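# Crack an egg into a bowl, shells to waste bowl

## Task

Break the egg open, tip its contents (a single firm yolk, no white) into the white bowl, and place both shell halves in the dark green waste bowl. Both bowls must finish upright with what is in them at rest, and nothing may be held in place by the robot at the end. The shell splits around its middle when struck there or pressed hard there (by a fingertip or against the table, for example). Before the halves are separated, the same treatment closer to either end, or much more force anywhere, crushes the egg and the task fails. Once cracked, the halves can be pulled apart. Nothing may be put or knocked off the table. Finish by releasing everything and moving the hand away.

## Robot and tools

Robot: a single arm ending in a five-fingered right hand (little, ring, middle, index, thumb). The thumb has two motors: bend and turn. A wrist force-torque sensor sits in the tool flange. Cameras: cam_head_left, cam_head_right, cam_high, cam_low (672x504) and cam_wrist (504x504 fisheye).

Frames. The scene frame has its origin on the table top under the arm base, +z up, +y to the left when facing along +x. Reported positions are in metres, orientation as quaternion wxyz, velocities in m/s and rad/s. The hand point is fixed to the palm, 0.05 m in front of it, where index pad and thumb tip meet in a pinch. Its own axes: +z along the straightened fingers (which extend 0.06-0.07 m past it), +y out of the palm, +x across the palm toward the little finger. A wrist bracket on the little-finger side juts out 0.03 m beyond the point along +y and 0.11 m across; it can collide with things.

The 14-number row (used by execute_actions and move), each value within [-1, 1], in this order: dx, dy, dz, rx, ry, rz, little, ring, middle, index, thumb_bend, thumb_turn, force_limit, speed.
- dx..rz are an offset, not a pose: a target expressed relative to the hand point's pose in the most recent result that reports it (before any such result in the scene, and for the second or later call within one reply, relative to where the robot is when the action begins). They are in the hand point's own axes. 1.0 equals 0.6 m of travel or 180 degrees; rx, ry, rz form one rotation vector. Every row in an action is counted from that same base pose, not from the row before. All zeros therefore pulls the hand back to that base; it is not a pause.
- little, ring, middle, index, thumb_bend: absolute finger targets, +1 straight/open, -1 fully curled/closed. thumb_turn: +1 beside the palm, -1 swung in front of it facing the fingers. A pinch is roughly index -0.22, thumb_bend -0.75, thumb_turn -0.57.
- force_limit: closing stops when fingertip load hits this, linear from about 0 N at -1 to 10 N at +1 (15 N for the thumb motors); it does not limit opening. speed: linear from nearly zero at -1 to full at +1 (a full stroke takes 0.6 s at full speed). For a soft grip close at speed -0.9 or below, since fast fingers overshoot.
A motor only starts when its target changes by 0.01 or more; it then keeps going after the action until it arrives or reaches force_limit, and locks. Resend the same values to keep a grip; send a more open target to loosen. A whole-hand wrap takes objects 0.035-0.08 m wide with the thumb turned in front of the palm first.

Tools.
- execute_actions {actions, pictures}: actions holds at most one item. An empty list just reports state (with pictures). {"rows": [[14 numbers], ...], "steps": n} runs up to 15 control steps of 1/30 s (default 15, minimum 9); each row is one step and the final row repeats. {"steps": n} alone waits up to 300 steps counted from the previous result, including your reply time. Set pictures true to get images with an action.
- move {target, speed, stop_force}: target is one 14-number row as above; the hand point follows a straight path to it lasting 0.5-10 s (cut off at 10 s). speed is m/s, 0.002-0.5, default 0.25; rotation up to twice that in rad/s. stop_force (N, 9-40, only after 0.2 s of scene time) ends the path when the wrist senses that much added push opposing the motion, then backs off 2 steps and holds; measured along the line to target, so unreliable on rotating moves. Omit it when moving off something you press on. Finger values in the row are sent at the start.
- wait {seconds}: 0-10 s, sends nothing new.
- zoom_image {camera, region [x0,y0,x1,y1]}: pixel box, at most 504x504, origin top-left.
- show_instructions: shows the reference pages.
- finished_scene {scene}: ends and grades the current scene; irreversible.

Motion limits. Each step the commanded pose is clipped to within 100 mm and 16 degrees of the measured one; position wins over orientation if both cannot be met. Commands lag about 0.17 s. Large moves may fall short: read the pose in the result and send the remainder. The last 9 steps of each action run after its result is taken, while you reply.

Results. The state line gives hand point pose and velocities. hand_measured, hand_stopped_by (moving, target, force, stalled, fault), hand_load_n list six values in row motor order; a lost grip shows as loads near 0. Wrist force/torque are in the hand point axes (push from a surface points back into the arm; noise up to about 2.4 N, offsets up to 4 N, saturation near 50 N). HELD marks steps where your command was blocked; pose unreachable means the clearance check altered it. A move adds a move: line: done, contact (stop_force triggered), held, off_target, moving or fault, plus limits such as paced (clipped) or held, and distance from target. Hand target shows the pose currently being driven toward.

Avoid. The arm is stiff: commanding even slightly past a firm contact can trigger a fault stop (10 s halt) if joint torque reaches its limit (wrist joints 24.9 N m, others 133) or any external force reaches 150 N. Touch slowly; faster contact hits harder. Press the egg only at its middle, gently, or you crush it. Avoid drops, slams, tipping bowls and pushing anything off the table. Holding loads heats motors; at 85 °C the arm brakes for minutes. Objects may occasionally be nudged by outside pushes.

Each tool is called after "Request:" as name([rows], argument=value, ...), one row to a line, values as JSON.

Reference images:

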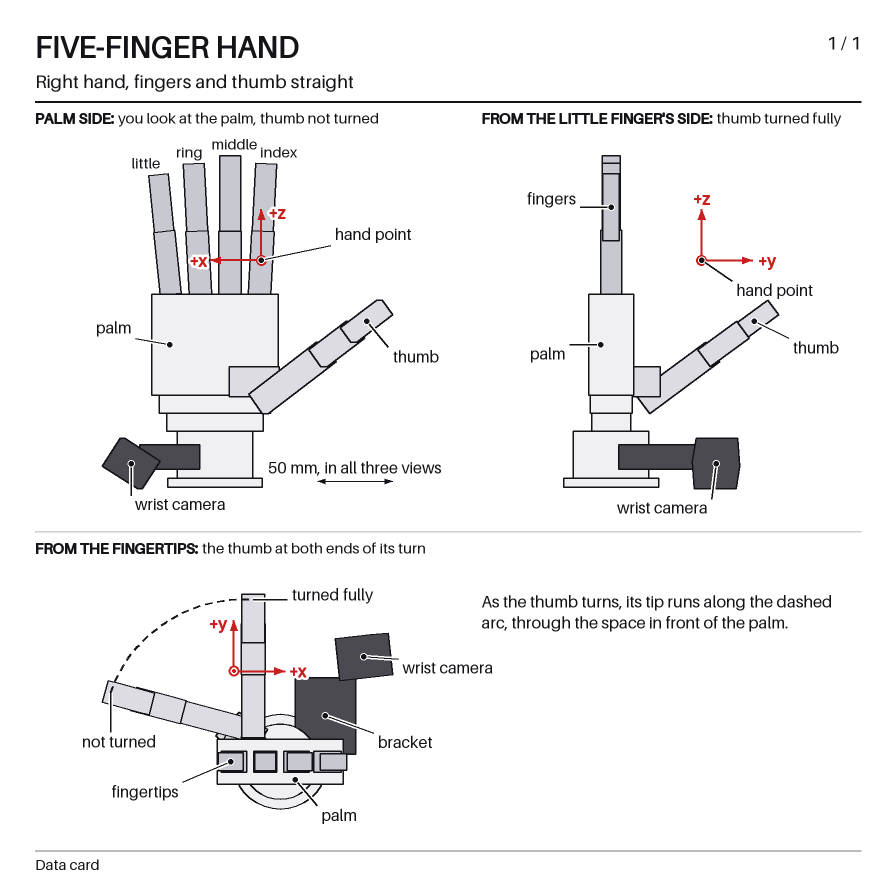

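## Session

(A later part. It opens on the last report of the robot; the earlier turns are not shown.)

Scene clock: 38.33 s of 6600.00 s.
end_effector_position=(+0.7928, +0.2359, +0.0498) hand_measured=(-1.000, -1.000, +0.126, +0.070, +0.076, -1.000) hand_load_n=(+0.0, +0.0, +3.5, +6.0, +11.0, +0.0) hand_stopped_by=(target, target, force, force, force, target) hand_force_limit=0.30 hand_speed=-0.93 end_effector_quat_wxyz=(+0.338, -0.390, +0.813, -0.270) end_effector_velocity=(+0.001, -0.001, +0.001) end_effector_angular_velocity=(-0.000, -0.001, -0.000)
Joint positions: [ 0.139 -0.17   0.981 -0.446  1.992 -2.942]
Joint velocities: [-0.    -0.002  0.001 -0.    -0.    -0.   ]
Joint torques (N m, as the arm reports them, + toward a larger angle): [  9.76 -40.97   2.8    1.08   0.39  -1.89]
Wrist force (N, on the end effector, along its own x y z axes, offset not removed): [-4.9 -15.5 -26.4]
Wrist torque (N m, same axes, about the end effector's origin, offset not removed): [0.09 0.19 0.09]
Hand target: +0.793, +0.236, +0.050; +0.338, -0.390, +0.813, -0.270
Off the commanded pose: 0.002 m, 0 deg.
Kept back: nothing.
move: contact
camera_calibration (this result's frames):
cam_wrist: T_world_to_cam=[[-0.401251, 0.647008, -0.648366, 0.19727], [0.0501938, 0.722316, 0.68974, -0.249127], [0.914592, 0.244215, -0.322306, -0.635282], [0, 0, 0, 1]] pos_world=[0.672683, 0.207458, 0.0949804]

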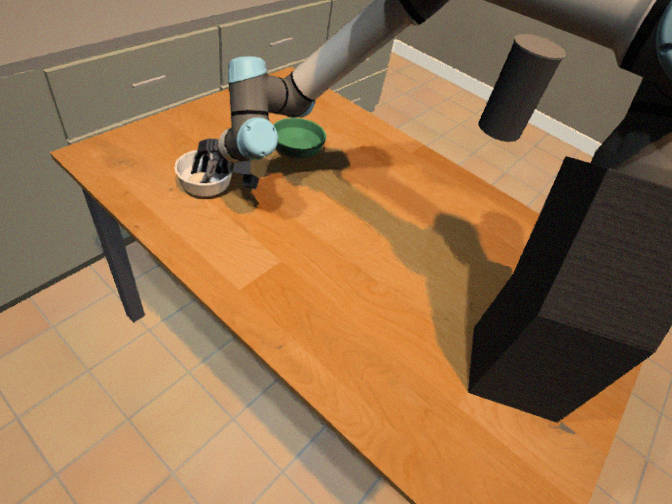

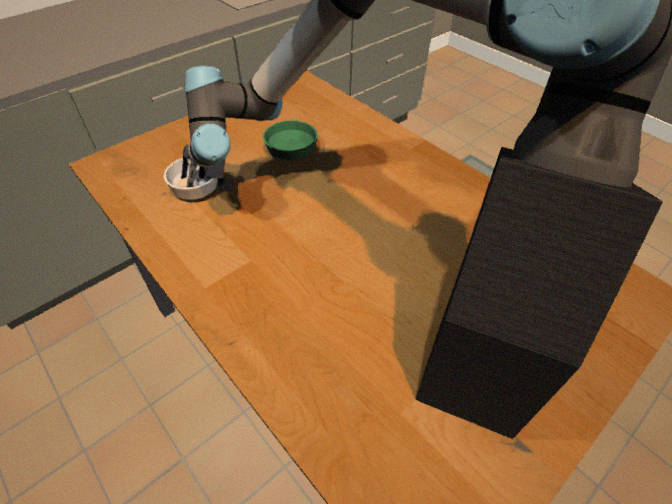

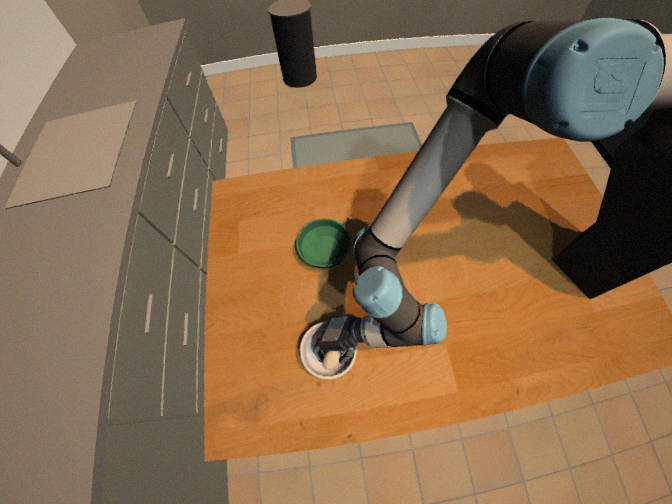

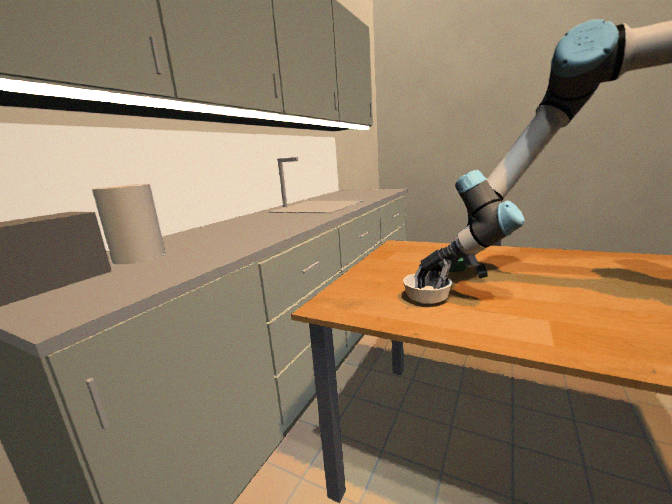

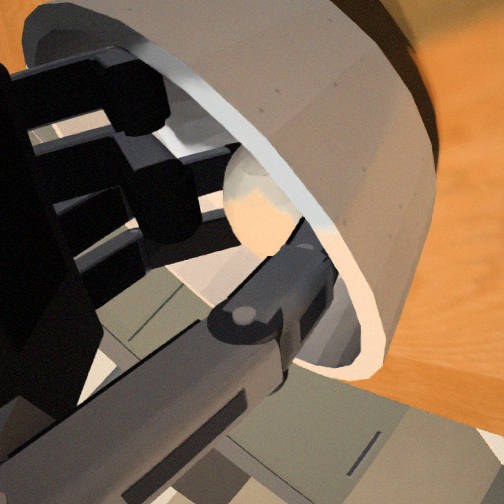

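Request:
move(target=[0.0012,0.0024,0.0021,0,0,0,-1,-1,-0.1,-0.1,-0.3,-1,0.3,-0.93], speed=0.002, stop_force=14)

Request:
zoom_image(camera="cam_high", region=[285, 320, 375, 390])

Scene clock: 39.90 s of 6600.00 s.
end_effector_position=(+0.7927, +0.2359, +0.0479) hand_measured=(-1.000, -1.000, +0.126, +0.072, +0.076, -1.000) hand_load_n=(+0.0, +0.0, +2.5, +9.5, +14.0, +2.0) hand_stopped_by=(target, target, force, force, force, target) hand_force_limit=0.30 hand_speed=-0.93 end_effector_quat_wxyz=(+0.338, -0.390, +0.813, -0.270) end_effector_velocity=(+0.001, +0.000, +0.000) end_effector_angular_velocity=(+0.001, -0.003, +0.000)
Joint positions: [ 0.138 -0.166  0.978 -0.447  1.991 -2.942]
Joint velocities: [-0.    -0.    -0.001 -0.002 -0.002  0.   ]
Joint torques (N m, as the arm reports them, + toward a larger angle): [ -1.04 -21.24  -9.23   0.56  -0.44  -2.69]
Wrist force (N, on the end effector, along its own x y z axes, offset not removed): [-13.7 -24.4 -34.7]
Wrist torque (N m, same axes, about the end effector's origin, offset not removed): [-0.81 1.07 -0.34]
Hand target: +0.793, +0.236, +0.048; +0.338, -0.390, +0.813, -0.270
Off the commanded pose: 0.000 m, 0 deg.
Kept back: nothing.
move: done
camera_calibration (this result's frames):
cam_wrist: T_world_to_cam=[[-0.401257, 0.647005, -0.648365, 0.195982], [0.0501661, 0.722309, 0.689748, -0.247739], [0.914591, 0.244241, -0.32229, -0.6359], [0, 0, 0, 1]] pos_world=[0.672656, 0.207455, 0.0930015]

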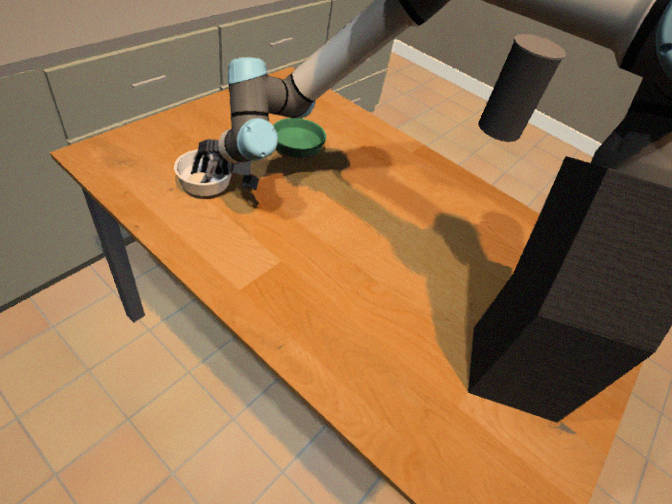

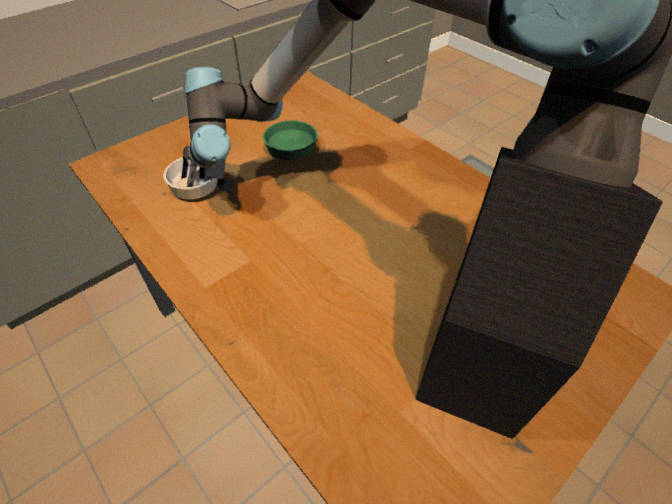

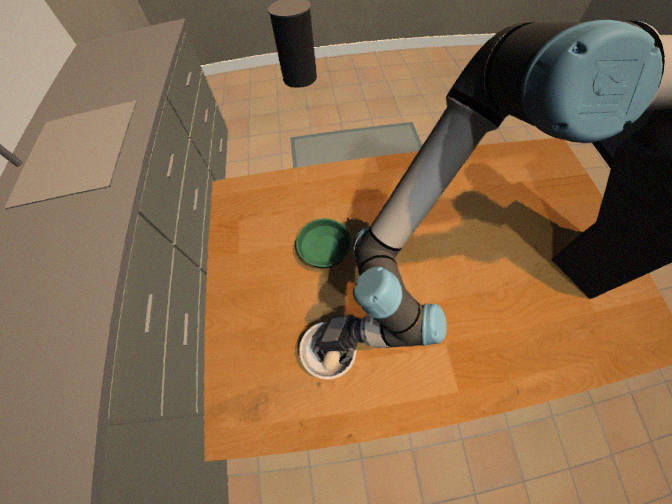

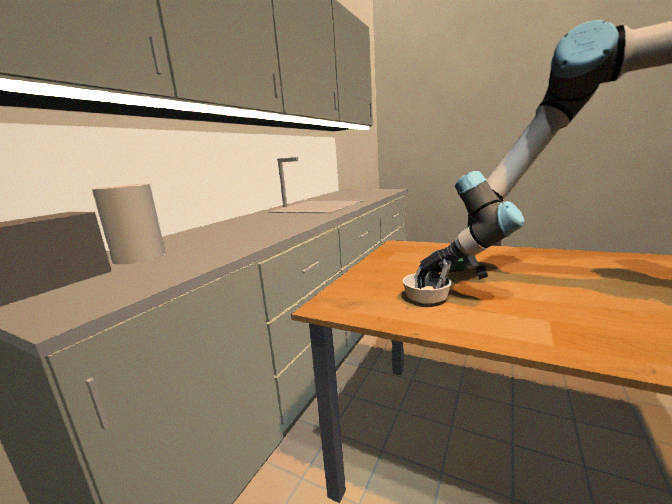

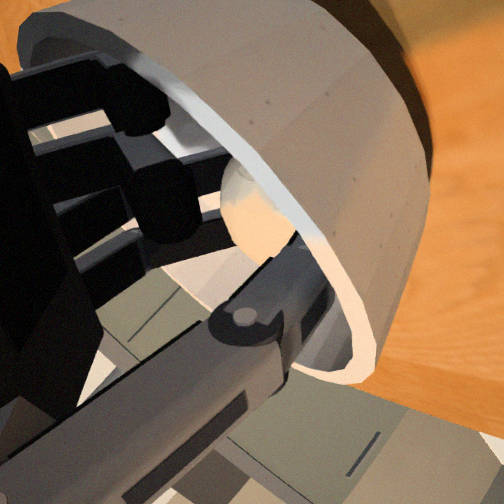

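Region (285, 320, 375, 390) of cam_high's 672x504 image, scaled by 5.600, with more detail than that image has.

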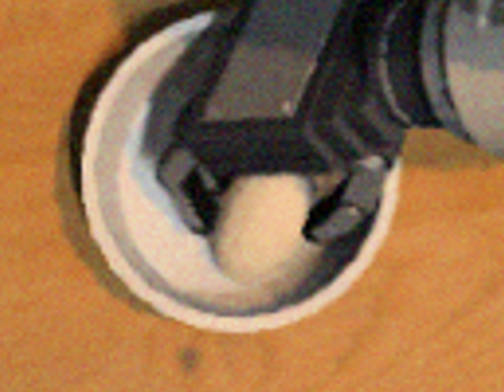

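Request:
move(target=[-0.017,-0.035,-0.031,0,0,0,-1,-1,-0.1,-0.1,-0.3,-1,0.3,-0.93], speed=0.03)

Request:
zoom_image(camera="cam_head_left", region=[170, 140, 240, 195])

Request:
zoom_image(camera="cam_wrist", region=[170, 90, 400, 300])

Scene clock: 41.67 s of 6600.00 s.
end_effector_position=(+0.7929, +0.2360, +0.0774) hand_measured=(-1.000, -1.000, +0.126, +0.072, +0.076, -1.000) hand_load_n=(+0.0, +0.0, +5.0, +11.0, +14.0, -2.0) hand_stopped_by=(target, target, force, force, force, target) hand_force_limit=0.30 hand_speed=-0.93 end_effector_quat_wxyz=(+0.338, -0.390, +0.813, -0.270) end_effector_velocity=(-0.000, +0.000, +0.002) end_effector_angular_velocity=(+0.000, +0.000, +0.001)
Joint positions: [ 0.158 -0.224  1.027 -0.435  2.009 -2.935]
Joint velocities: [ 0.002 -0.005  0.005  0.001  0.001  0.   ]
Joint torques (N m, as the arm reports them, + toward a larger angle): [ 41.18 -57.38  -3.25   1.46   2.29   1.86]
Wrist force (N, on the end effector, along its own x y z axes, offset not removed): [1.1 1.1 -1.8]
Wrist torque (N m, same axes, about the end effector's origin, offset not removed): [0.39 0.09 0.21]
Hand target: +0.793, +0.236, +0.078; +0.338, -0.390, +0.813, -0.270
Off the commanded pose: 0.000 m, 0 deg.
Kept back: nothing.
move: done
camera_calibration (this result's frames):
cam_wrist: T_world_to_cam=[[-0.401253, 0.647017, -0.648355, 0.215186], [0.0501707, 0.722299, 0.689759, -0.26818], [0.914592, 0.24424, -0.322286, -0.626531], [0, 0, 0, 1]] pos_world=[0.672819, 0.207501, 0.122574]

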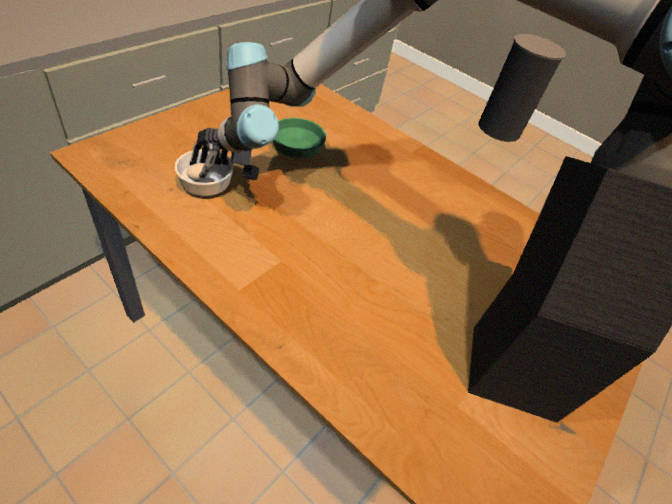

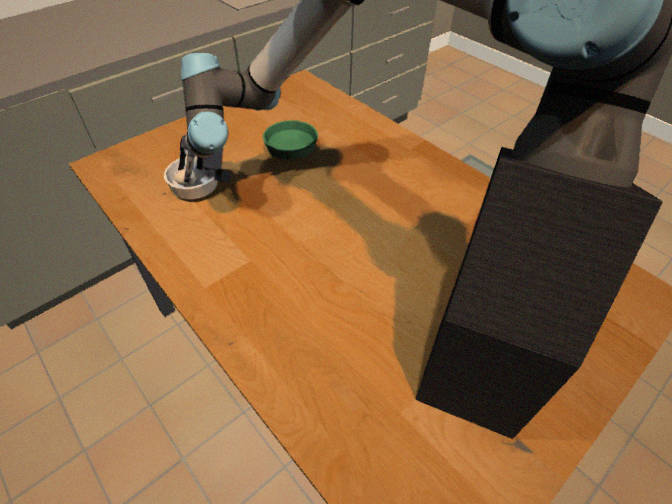

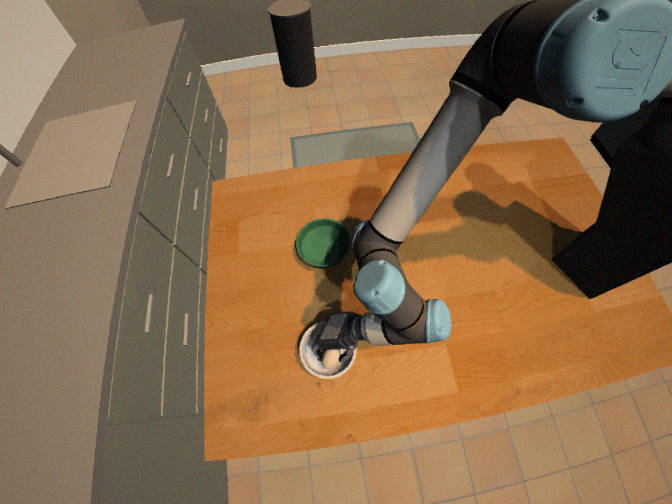

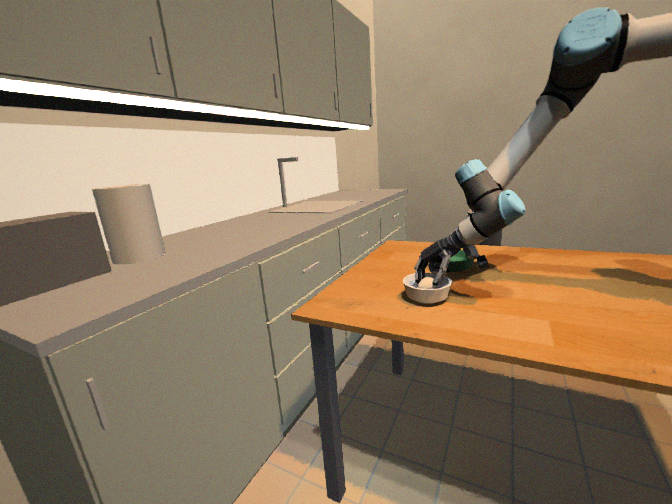

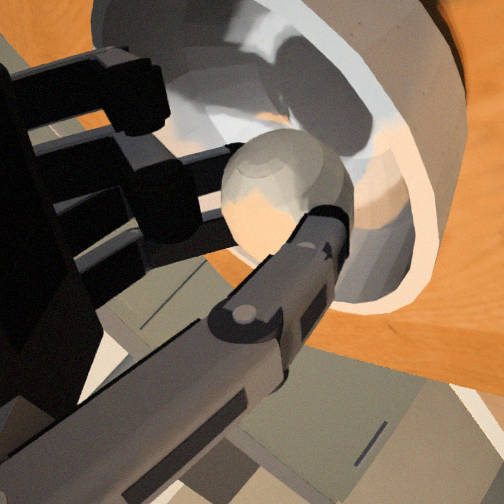

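Region (170, 140, 240, 195) of cam_head_left's 672x504 image, scaled by 7.200, with more detail than that image has; it fills the top 396 rows of this view, and the rest is white.

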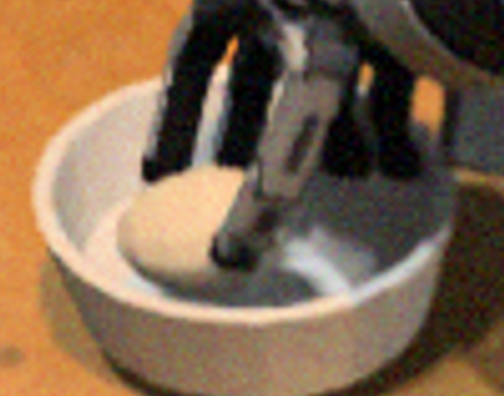

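Region (170, 90, 400, 300) of cam_wrist's 504x504 image, scaled by 2.191, with more detail than that image has; it fills the top 460 rows of this view, and the rest is white.

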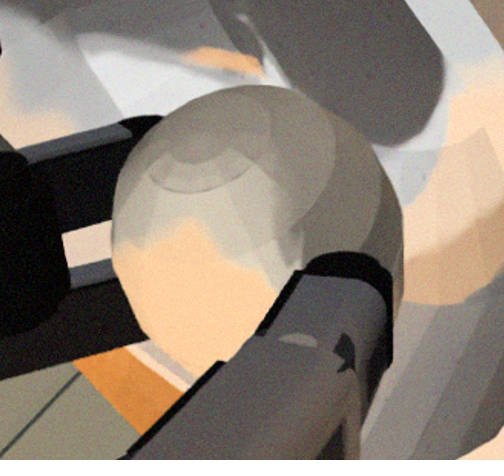

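Request:
execute_actions([
  {"rows":[[0.0137,0.035,0.0465,0,0,0,-1,-1,-0.1,-0.1,-0.3,-1,0.3,-0.93]]},
])

Request:
move(target=[-0.017,-0.035,-0.031,0,0,0,-1,-1,-0.1,-0.1,-0.3,-1,0.3,-0.93], speed=0.04)

Request:
zoom_image(camera="cam_head_left", region=[170, 140, 240, 195])

Scene clock: 42.30 s of 6600.00 s.
end_effector_position=(+0.7966, +0.2352, +0.0538) hand_measured=(-1.000, -1.000, +0.126, +0.072, +0.076, -1.000) hand_load_n=(+0.0, +0.0, +5.0, +11.0, +14.0, -2.0) hand_stopped_by=(target, target, force, force, force, target) hand_force_limit=0.30 hand_speed=-0.93 end_effector_quat_wxyz=(+0.338, -0.390, +0.813, -0.271) end_effector_velocity=(+0.024, +0.001, -0.095) end_effector_angular_velocity=(-0.002, -0.004, -0.004)
Joint positions: [ 0.141 -0.174  0.973 -0.435  1.993 -2.941]
Joint velocities: [-0.059  0.227 -0.282  0.04  -0.053 -0.024]
Joint torques (N m, as the arm reports them, + toward a larger angle): [ 19.64 -46.62 -13.74   1.74  -2.86  -1.27]
Wrist force (N, on the end effector, along its own x y z axes, offset not removed): [1.3 6.0 1.2]
Wrist torque (N m, same axes, about the end effector's origin, offset not removed): [0.75 -0.16 0.15]
Steps of this call (steps 1 to 13: nothing new was sent; steps 14 to 19: the first 6 steps of this action). Readings (end_effector_position | what the end effector reports):
14: (+0.7929, +0.2359, +0.0776) | hand_measured=(-1.000, -1.000, +0.126, +0.072, +0.076, -1.000) hand_load_n=(+0.0, +0.0, +5.0, +11.0, +14.0, -2.0) hand_stopped_by=(target, target, force, force, force, target) hand_force_limit=0.30 hand_speed=-0.93
15: (+0.7934, +0.2355, +0.0746) | hand_measured=(-1.000, -1.000, +0.126, +0.072, +0.076, -1.000) hand_load_n=(+0.0, +0.0, +5.0, +11.0, +14.0, -2.0) hand_stopped_by=(target, target, force, force, force, target) hand_force_limit=0.30 hand_speed=-0.93
17: (+0.7949, +0.2351, +0.0621) | hand_measured=(-1.000, -1.000, +0.126, +0.072, +0.076, -1.000) hand_load_n=(+0.0, +0.0, +5.0, +11.0, +14.0, -2.0) hand_stopped_by=(target, target, force, force, force, target) hand_force_limit=0.30 hand_speed=-0.93
19: the state above

Scene clock: 43.83 s of 6600.00 s.
end_effector_position=(+0.8008, +0.2360, +0.0723) hand_measured=(-1.000, -1.000, +0.126, +0.072, +0.080, -1.000) hand_load_n=(+0.0, +0.0, +3.5, +17.5, +18.5, -2.5) hand_stopped_by=(target, target, force, force, force, target) hand_force_limit=0.30 hand_speed=-0.93 end_effector_quat_wxyz=(+0.338, -0.390, +0.813, -0.271) end_effector_velocity=(-0.000, +0.000, +0.002) end_effector_angular_velocity=(+0.001, -0.001, +0.000)
Joint positions: [ 0.154 -0.202  0.983 -0.414  2.006 -2.936]
Joint velocities: [ 0.001 -0.004  0.005 -0.001  0.     0.001]
Joint torques (N m, as the arm reports them, + toward a larger angle): [ 41.51 -56.62  -1.7    1.85   1.66   1.72]
Wrist force (N, on the end effector, along its own x y z axes, offset not removed): [-2.2 -1.3 -2.0]
Wrist torque (N m, same axes, about the end effector's origin, offset not removed): [-0.03 0.63 -0.17]
Hand target: +0.801, +0.236, +0.073; +0.338, -0.390, +0.813, -0.271
Off your previous action's commanded pose: 0.001 m, 0 deg at its last step (step 9 of this call).
Off the commanded pose: 0.000 m, 0 deg.
Kept back: nothing.
move: done
camera_calibration (this result's frames):
cam_wrist: T_world_to_cam=[[-0.401149, 0.647021, -0.648416, 0.214963], [0.0500476, 0.722292, 0.689775, -0.26492], [0.914645, 0.244251, -0.322128, -0.635468], [0, 0, 0, 1]] pos_world=[0.680719, 0.207478, 0.117419]

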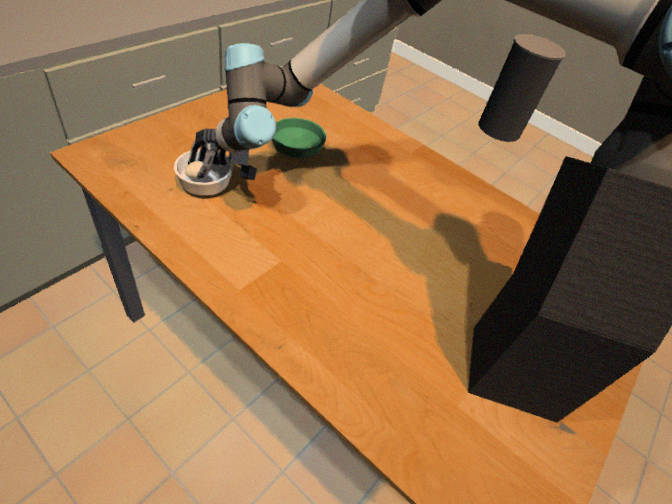

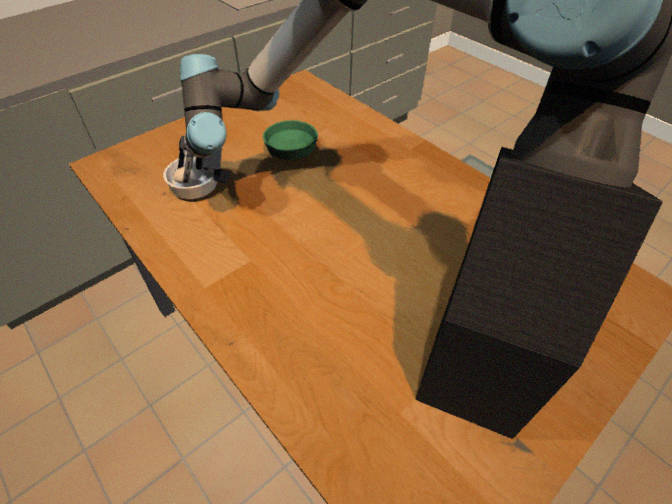

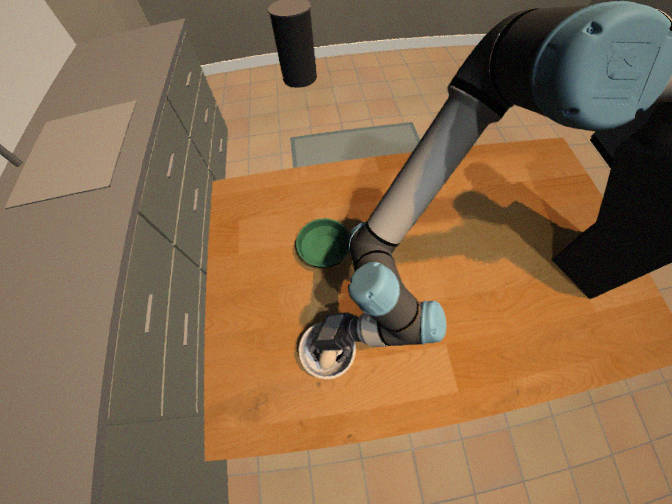

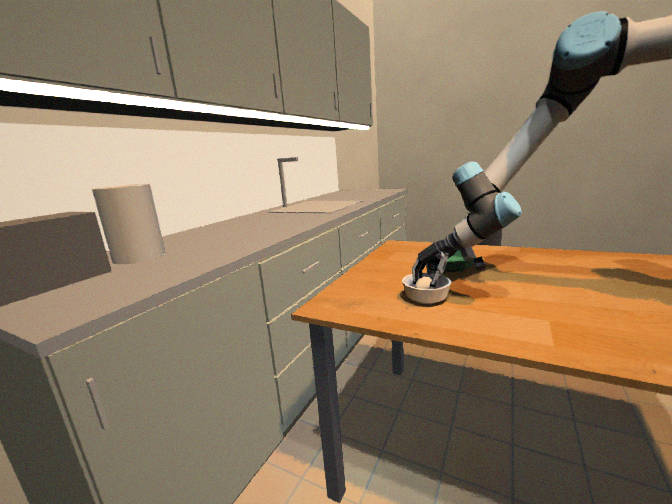

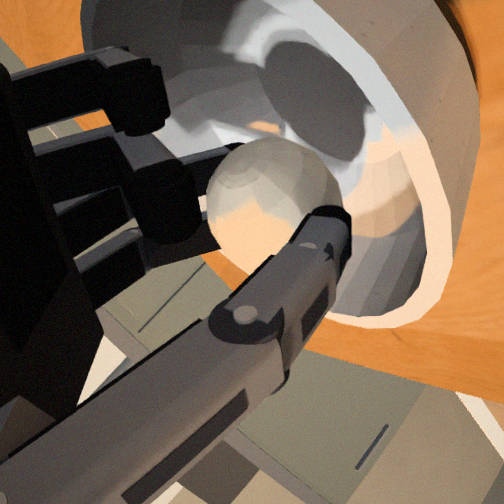

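Region (170, 140, 240, 195) of cam_head_left's 672x504 image, scaled by 7.200, with more detail than that image has; it fills the top 396 rows of this view, and the rest is white.

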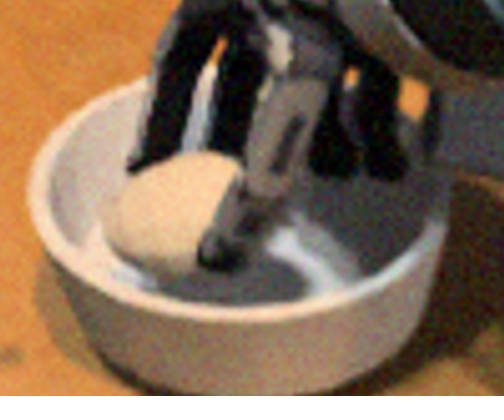

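Request:
move(target=[0.016,0.033,0.0295,0,0,0,-1,-1,-0.1,-0.1,-0.3,-1,0.3,-0.93], speed=0.03)

Request:
execute_actions([
  {"rows":[[0,0,0,0,0,0,-1,-1,0.24,0.24,0.17,-1,0.3,-0.8]]},
])

Request:
execute_actions([
  {"rows":[[-0.018,-0.015,-0.013,0,0,0,-1,-1,0.24,0.24,0.17,-1,0.3,-0.8]]},
])

Request:
execute_actions([
  {"rows":[[0,0,0,0,0,0,-1,-1,0.2,0.2,0.0,-1,-0.5,-0.75]]},
])

Request:
move(target=[0,0,0,0,0,0,-1,-1,-0.2,-0.2,-0.4,-1,-0.2,-0.93])

Request:
zoom_image(camera="cam_high", region=[285, 320, 375, 390])

Request:
zoom_image(camera="cam_head_right", region=[155, 145, 225, 200])

Scene clock: 45.83 s of 6600.00 s.
end_effector_position=(+0.8008, +0.2359, +0.0443) hand_measured=(-1.000, -1.000, +0.126, +0.072, +0.080, -1.000) hand_load_n=(+0.0, +0.0, +3.5, +17.5, +18.5, -2.5) hand_stopped_by=(target, target, force, force, force, target) hand_force_limit=0.30 hand_speed=-0.93 end_effector_quat_wxyz=(+0.338, -0.390, +0.813, -0.271) end_effector_velocity=(-0.001, +0.000, -0.003) end_effector_angular_velocity=(-0.000, +0.001, +0.000)
Joint positions: [ 0.136 -0.147  0.933 -0.422  1.989 -2.943]
Joint velocities: [-0.002  0.007 -0.006 -0.    -0.001 -0.001]
Joint torques (N m, as the arm reports them, + toward a larger angle): [ 16.02 -42.28 -12.42  -0.83  -2.5   -1.38]
Wrist force (N, on the end effector, along its own x y z axes, offset not removed): [0.9 1.9 -0.4]
Wrist torque (N m, same axes, about the end effector's origin, offset not removed): [0.33 0.00 0.12]
Hand target: +0.801, +0.236, +0.044; +0.338, -0.390, +0.813, -0.271
Off the commanded pose: 0.000 m, 0 deg.
Kept back: nothing.
move: done
camera_calibration (this result's frames):
cam_wrist: T_world_to_cam=[[-0.401144, 0.64701, -0.64843, 0.196863], [0.0500367, 0.722301, 0.689766, -0.245587], [0.914647, 0.24425, -0.322121, -0.644436], [0, 0, 0, 1]] pos_world=[0.680691, 0.207419, 0.0894629]

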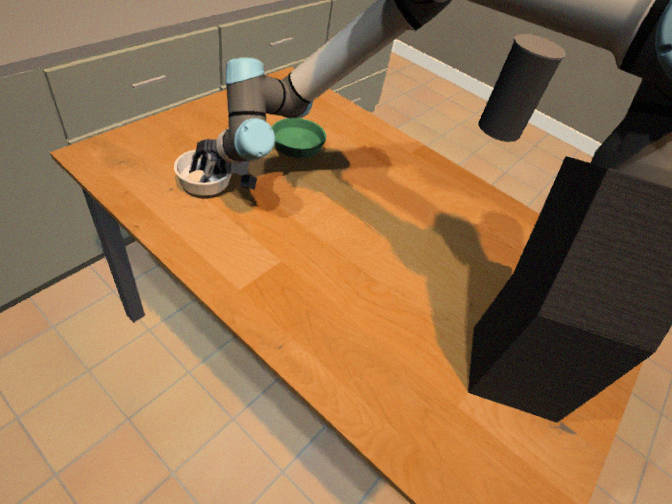

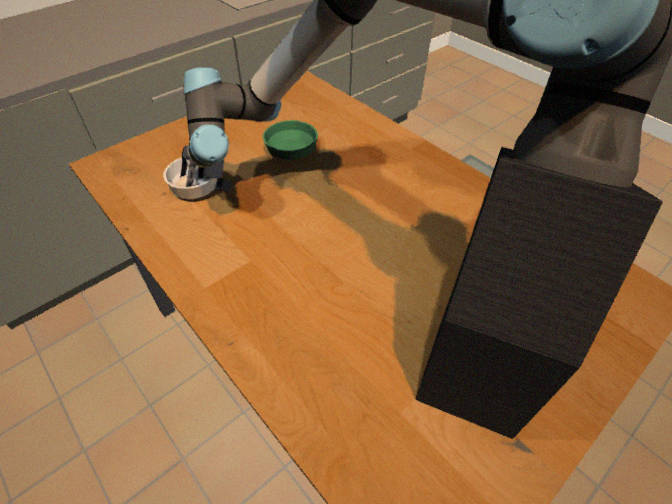

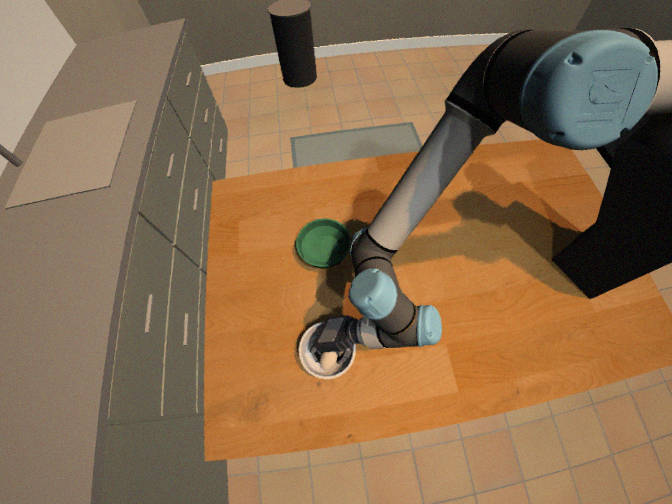

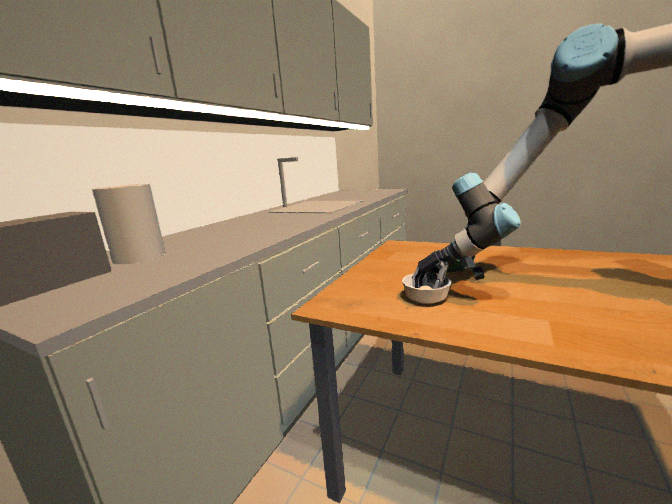

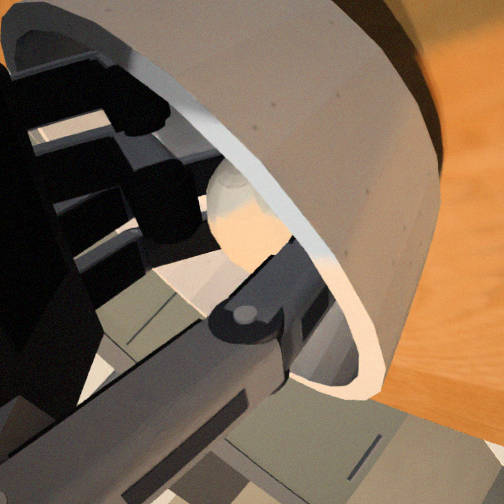

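Scene clock: 46.03 s of 6600.00 s.
end_effector_position=(+0.8008, +0.2359, +0.0443) hand_measured=(-1.000, -1.000, +0.158, +0.104, +0.094, -1.000) hand_load_n=(+0.0, +0.0, +0.0, +9.5, +8.5, -1.5) hand_stopped_by=(target, target, moving, moving, moving, target) hand_force_limit=0.30 hand_speed=-0.80 end_effector_quat_wxyz=(+0.338, -0.390, +0.813, -0.271) end_effector_velocity=(-0.000, -0.000, -0.000) end_effector_angular_velocity=(-0.000, +0.001, -0.000)
Joint positions: [ 0.136 -0.147  0.933 -0.422  1.989 -2.943]
Joint velocities: [0.    0.    0.    0.001 0.001 0.   ]
Joint torques (N m, as the arm reports them, + toward a larger angle): [ 18.18 -55.51  -8.31  -0.95  -2.04  -1.21]
Wrist force (N, on the end effector, along its own x y z axes, offset not removed): [2.9 3.5 1.3]
Wrist torque (N m, same axes, about the end effector's origin, offset not removed): [0.20 -0.47 0.23]
Steps of this call (steps 1 to 6: the first 6 steps of this action). Readings (end_effector_position | what the end effector reports):
1: (+0.8008, +0.2359, +0.0443) | hand_measured=(-1.000, -1.000, +0.126, +0.072, +0.080, -1.000) hand_load_n=(+0.0, +0.0, +3.5, +17.5, +18.5, -2.5) hand_stopped_by=(target, target, moving, moving, moving, target) hand_force_limit=0.30 hand_speed=-0.80
2: (+0.8008, +0.2359, +0.0443) | hand_measured=(-1.000, -1.000, +0.126, +0.072, +0.080, -1.000) hand_load_n=(+0.0, +0.0, +3.5, +17.5, +18.5, -2.5) hand_stopped_by=(target, target, moving, moving, moving, target) hand_force_limit=0.30 hand_speed=-0.80
4: (+0.8008, +0.2359, +0.0443) | hand_measured=(-1.000, -1.000, +0.136, +0.082, +0.084, -1.000) hand_load_n=(+0.0, +0.0, +1.5, +15.5, +15.0, -2.5) hand_stopped_by=(target, target, moving, moving, moving, target) hand_force_limit=0.30 hand_speed=-0.80
6: the state above

Scene clock: 46.53 s of 6600.00 s.
end_effector_position=(+0.8033, +0.2396, +0.0551) hand_measured=(-1.000, -1.000, +0.240, +0.240, +0.170, -1.000) hand_load_n=(+0.0, +0.0, +0.0, +0.0, +0.0, +0.0) hand_stopped_by=(target, target, target, moving, target, target) hand_force_limit=0.30 hand_speed=-0.80 end_effector_quat_wxyz=(+0.338, -0.390, +0.813, -0.271) end_effector_velocity=(+0.007, +0.014, +0.038) end_effector_angular_velocity=(+0.001, +0.000, +0.000)
Joint positions: [ 0.148 -0.159  0.934 -0.409  2.    -2.939]
Joint velocities: [ 0.043 -0.043  0.004  0.046  0.04   0.018]
Joint torques (N m, as the arm reports them, + toward a larger angle): [ 38.74 -54.93  -4.1    1.9    2.14   1.77]
Wrist force (N, on the end effector, along its own x y z axes, offset not removed): [0.1 4.4 2.8]
Wrist torque (N m, same axes, about the end effector's origin, offset not removed): [0.19 -0.16 0.22]
Off your previous action's commanded pose: 0.000 m, 0 deg at its last step (step 9 of this call).
Steps of this call (steps 1 to 9: the last 9 steps of your previous action; steps 10 to 15: the first 6 steps of this action, its rows measured from where the robot was after step 9). Readings (end_effector_position | what the end effector reports):
9: (+0.8008, +0.2359, +0.0443) | hand_measured=(-1.000, -1.000, +0.240, +0.202, +0.154, -1.000) hand_load_n=(+0.0, +0.0, +0.0, +0.0, +0.0, +0.0) hand_stopped_by=(target, target, moving, moving, moving, target) hand_force_limit=0.30 hand_speed=-0.80
10: (+0.8009, +0.2359, +0.0445) | hand_measured=(-1.000, -1.000, +0.240, +0.214, +0.160, -1.000) hand_load_n=(+0.0, +0.0, +0.0, +0.0, +0.0, +0.0) hand_stopped_by=(target, target, moving, moving, moving, target) hand_force_limit=0.30 hand_speed=-0.80
11: (+0.8013, +0.2364, +0.0464) | hand_measured=(-1.000, -1.000, +0.240, +0.224, +0.168, -1.000) hand_load_n=(+0.0, +0.0, +0.0, +0.0, +0.0, +0.0) hand_stopped_by=(target, target, target, moving, moving, target) hand_force_limit=0.30 hand_speed=-0.80
13: (+0.8026, +0.2384, +0.0518) | hand_measured=(-1.000, -1.000, +0.240, +0.240, +0.170, -1.000) hand_load_n=(+0.0, +0.0, +0.0, +0.0, +0.0, +0.0) hand_stopped_by=(target, target, target, moving, moving, target) hand_force_limit=0.30 hand_speed=-0.80
15: the state above

Scene clock: 47.03 s of 6600.00 s.
end_effector_position=(+0.8040, +0.2410, +0.0590) hand_measured=(-1.000, -1.000, +0.202, +0.202, +0.144, -1.000) hand_load_n=(+0.0, +0.0, +0.0, +0.0, +0.0, +0.0) hand_stopped_by=(target, target, moving, moving, moving, target) hand_force_limit=-0.50 hand_speed=-0.75 end_effector_quat_wxyz=(+0.338, -0.390, +0.813, -0.271) end_effector_velocity=(+0.000, +0.000, +0.000) end_effector_angular_velocity=(-0.000, -0.000, +0.000)
Joint positions: [ 0.153 -0.163  0.935 -0.404  2.004 -2.937]
Joint velocities: [ 0.    -0.     0.    -0.001 -0.    -0.   ]
Joint torques (N m, as the arm reports them, + toward a larger angle): [ 36.72 -51.68  -3.14   0.85   0.89   1.29]
Wrist force (N, on the end effector, along its own x y z axes, offset not removed): [-0.5 0.4 -4.6]
Wrist torque (N m, same axes, about the end effector's origin, offset not removed): [0.10 0.56 0.02]
Off your previous action's commanded pose: 0.000 m, 0 deg at its last step (step 9 of this call).
Steps of this call (steps 1 to 9: the last 9 steps of your previous action; steps 10 to 15: the first 6 steps of this action, its rows measured from where the robot was after step 9). Readings (end_effector_position | what the end effector reports):
9: (+0.8040, +0.2410, +0.0589) | hand_measured=(-1.000, -1.000, +0.240, +0.240, +0.170, -1.000) hand_load_n=(+0.0, +0.0, +0.0, +0.0, +0.0, +0.0) hand_stopped_by=(target, target, target, target, target, target) hand_force_limit=0.30 hand_speed=-0.80
10: (+0.8040, +0.2410, +0.0590) | hand_measured=(-1.000, -1.000, +0.240, +0.240, +0.170, -1.000) hand_load_n=(+0.0, +0.0, +0.0, +0.0, +0.0, +0.0) hand_stopped_by=(target, target, moving, moving, moving, target) hand_force_limit=-0.50 hand_speed=-0.75
11: (+0.8040, +0.2410, +0.0590) | hand_measured=(-1.000, -1.000, +0.240, +0.240, +0.170, -1.000) hand_load_n=(+0.0, +0.0, +0.0, +0.0, +0.0, +0.0) hand_stopped_by=(target, target, moving, moving, moving, target) hand_force_limit=-0.50 hand_speed=-0.75
13: (+0.8040, +0.2410, +0.0590) | hand_measured=(-1.000, -1.000, +0.228, +0.228, +0.162, -1.000) hand_load_n=(+0.0, +0.0, +0.0, +0.0, +0.0, +0.0) hand_stopped_by=(target, target, moving, moving, moving, target) hand_force_limit=-0.50 hand_speed=-0.75
15: the state above

Scene clock: 50.50 s of 6600.00 s.
end_effector_position=(+0.8040, +0.2411, +0.0590) hand_measured=(-1.000, -1.000, +0.110, -0.094, -0.146, -1.000) hand_load_n=(+0.0, +0.0, +6.5, +4.0, +7.5, +0.5) hand_stopped_by=(target, target, force, force, force, target) hand_force_limit=-0.20 hand_speed=-0.93 end_effector_quat_wxyz=(+0.338, -0.390, +0.813, -0.271) end_effector_velocity=(+0.001, +0.000, +0.000) end_effector_angular_velocity=(+0.000, -0.002, -0.000)
Joint positions: [ 0.153 -0.163  0.935 -0.404  2.004 -2.937]
Joint velocities: [ 0.    -0.    -0.    -0.001 -0.001  0.   ]
Joint torques (N m, as the arm reports them, + toward a larger angle): [ 21.77 -44.05  -5.77   2.    -2.11   0.06]
Wrist force (N, on the end effector, along its own x y z axes, offset not removed): [-1.4 -2.9 -4.4]
Wrist torque (N m, same axes, about the end effector's origin, offset not removed): [0.37 -0.26 0.27]
Hand target: +0.804, +0.241, +0.059; +0.338, -0.390, +0.813, -0.271
Off your previous action's commanded pose: 0.000 m, 0 deg at its last step (step 9 of this call).
Off the commanded pose: 0.000 m, 0 deg.
Kept back: nothing.
move: done
camera_calibration (this result's frames):
cam_wrist: T_world_to_cam=[[-0.401114, 0.647033, -0.648426, 0.204227], [0.0499638, 0.722267, 0.689808, -0.2595], [0.914665, 0.244294, -0.32204, -0.643923], [0, 0, 0, 1]] pos_world=[0.683857, 0.212593, 0.104063]

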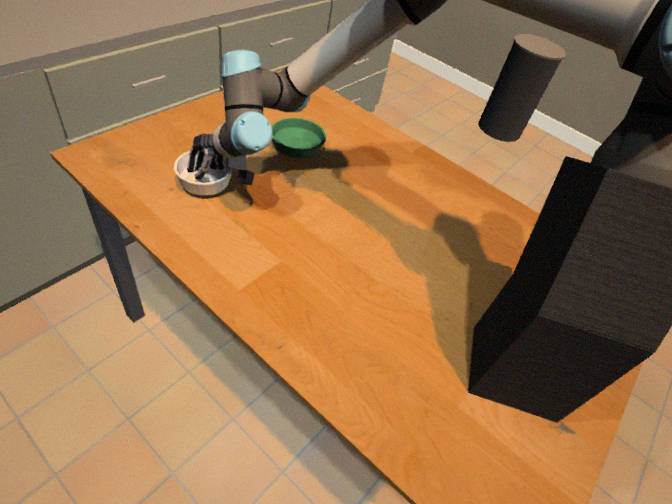

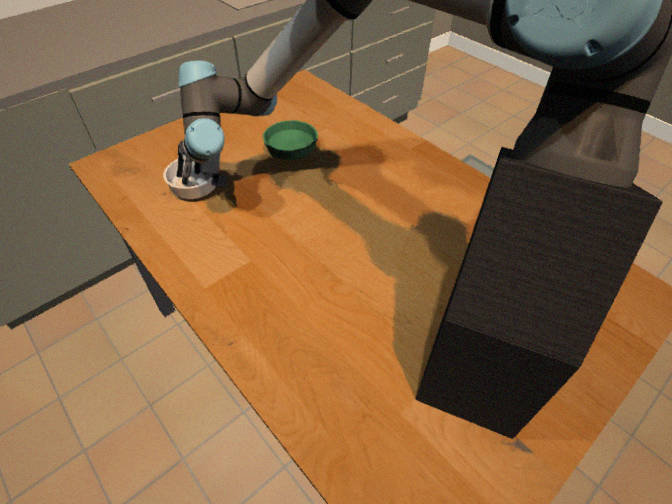

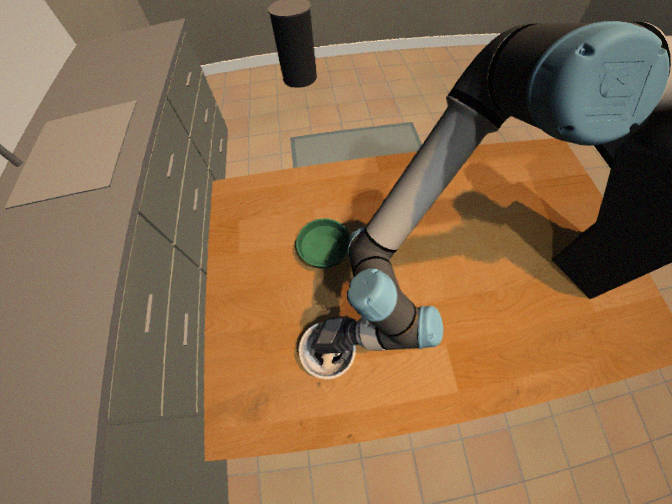

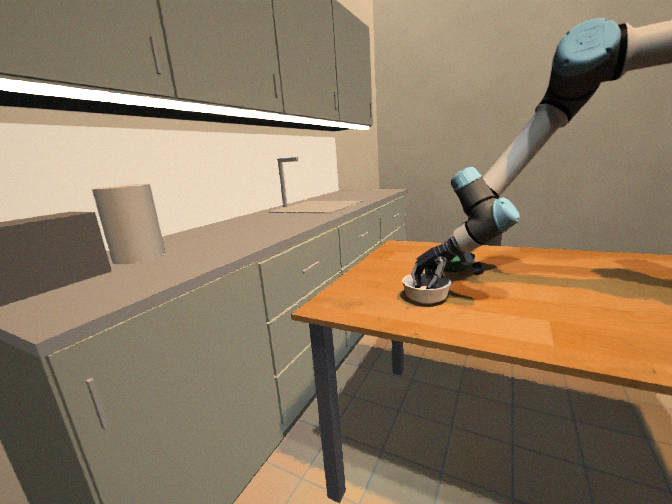

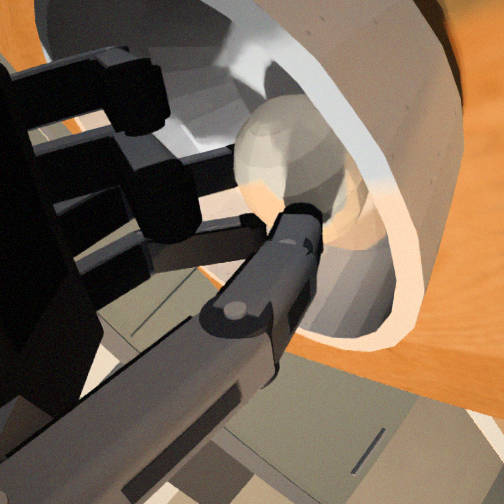

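Region (285, 320, 375, 390) of cam_high's 672x504 image, scaled by 5.600, with more detail than that image has.

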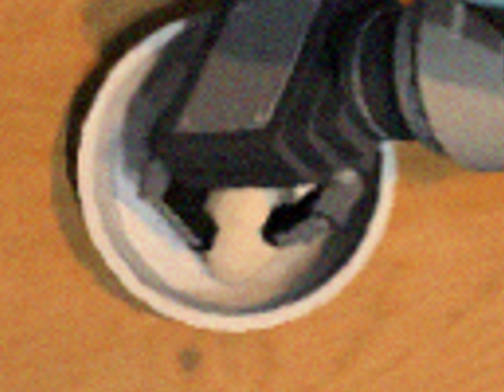

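Region (155, 145, 225, 200) of cam_head_right's 672x504 image, scaled by 7.200, with more detail than that image has; it fills the top 396 rows of this view, and the rest is white.

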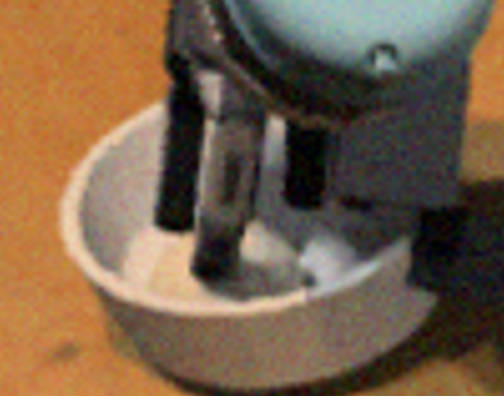

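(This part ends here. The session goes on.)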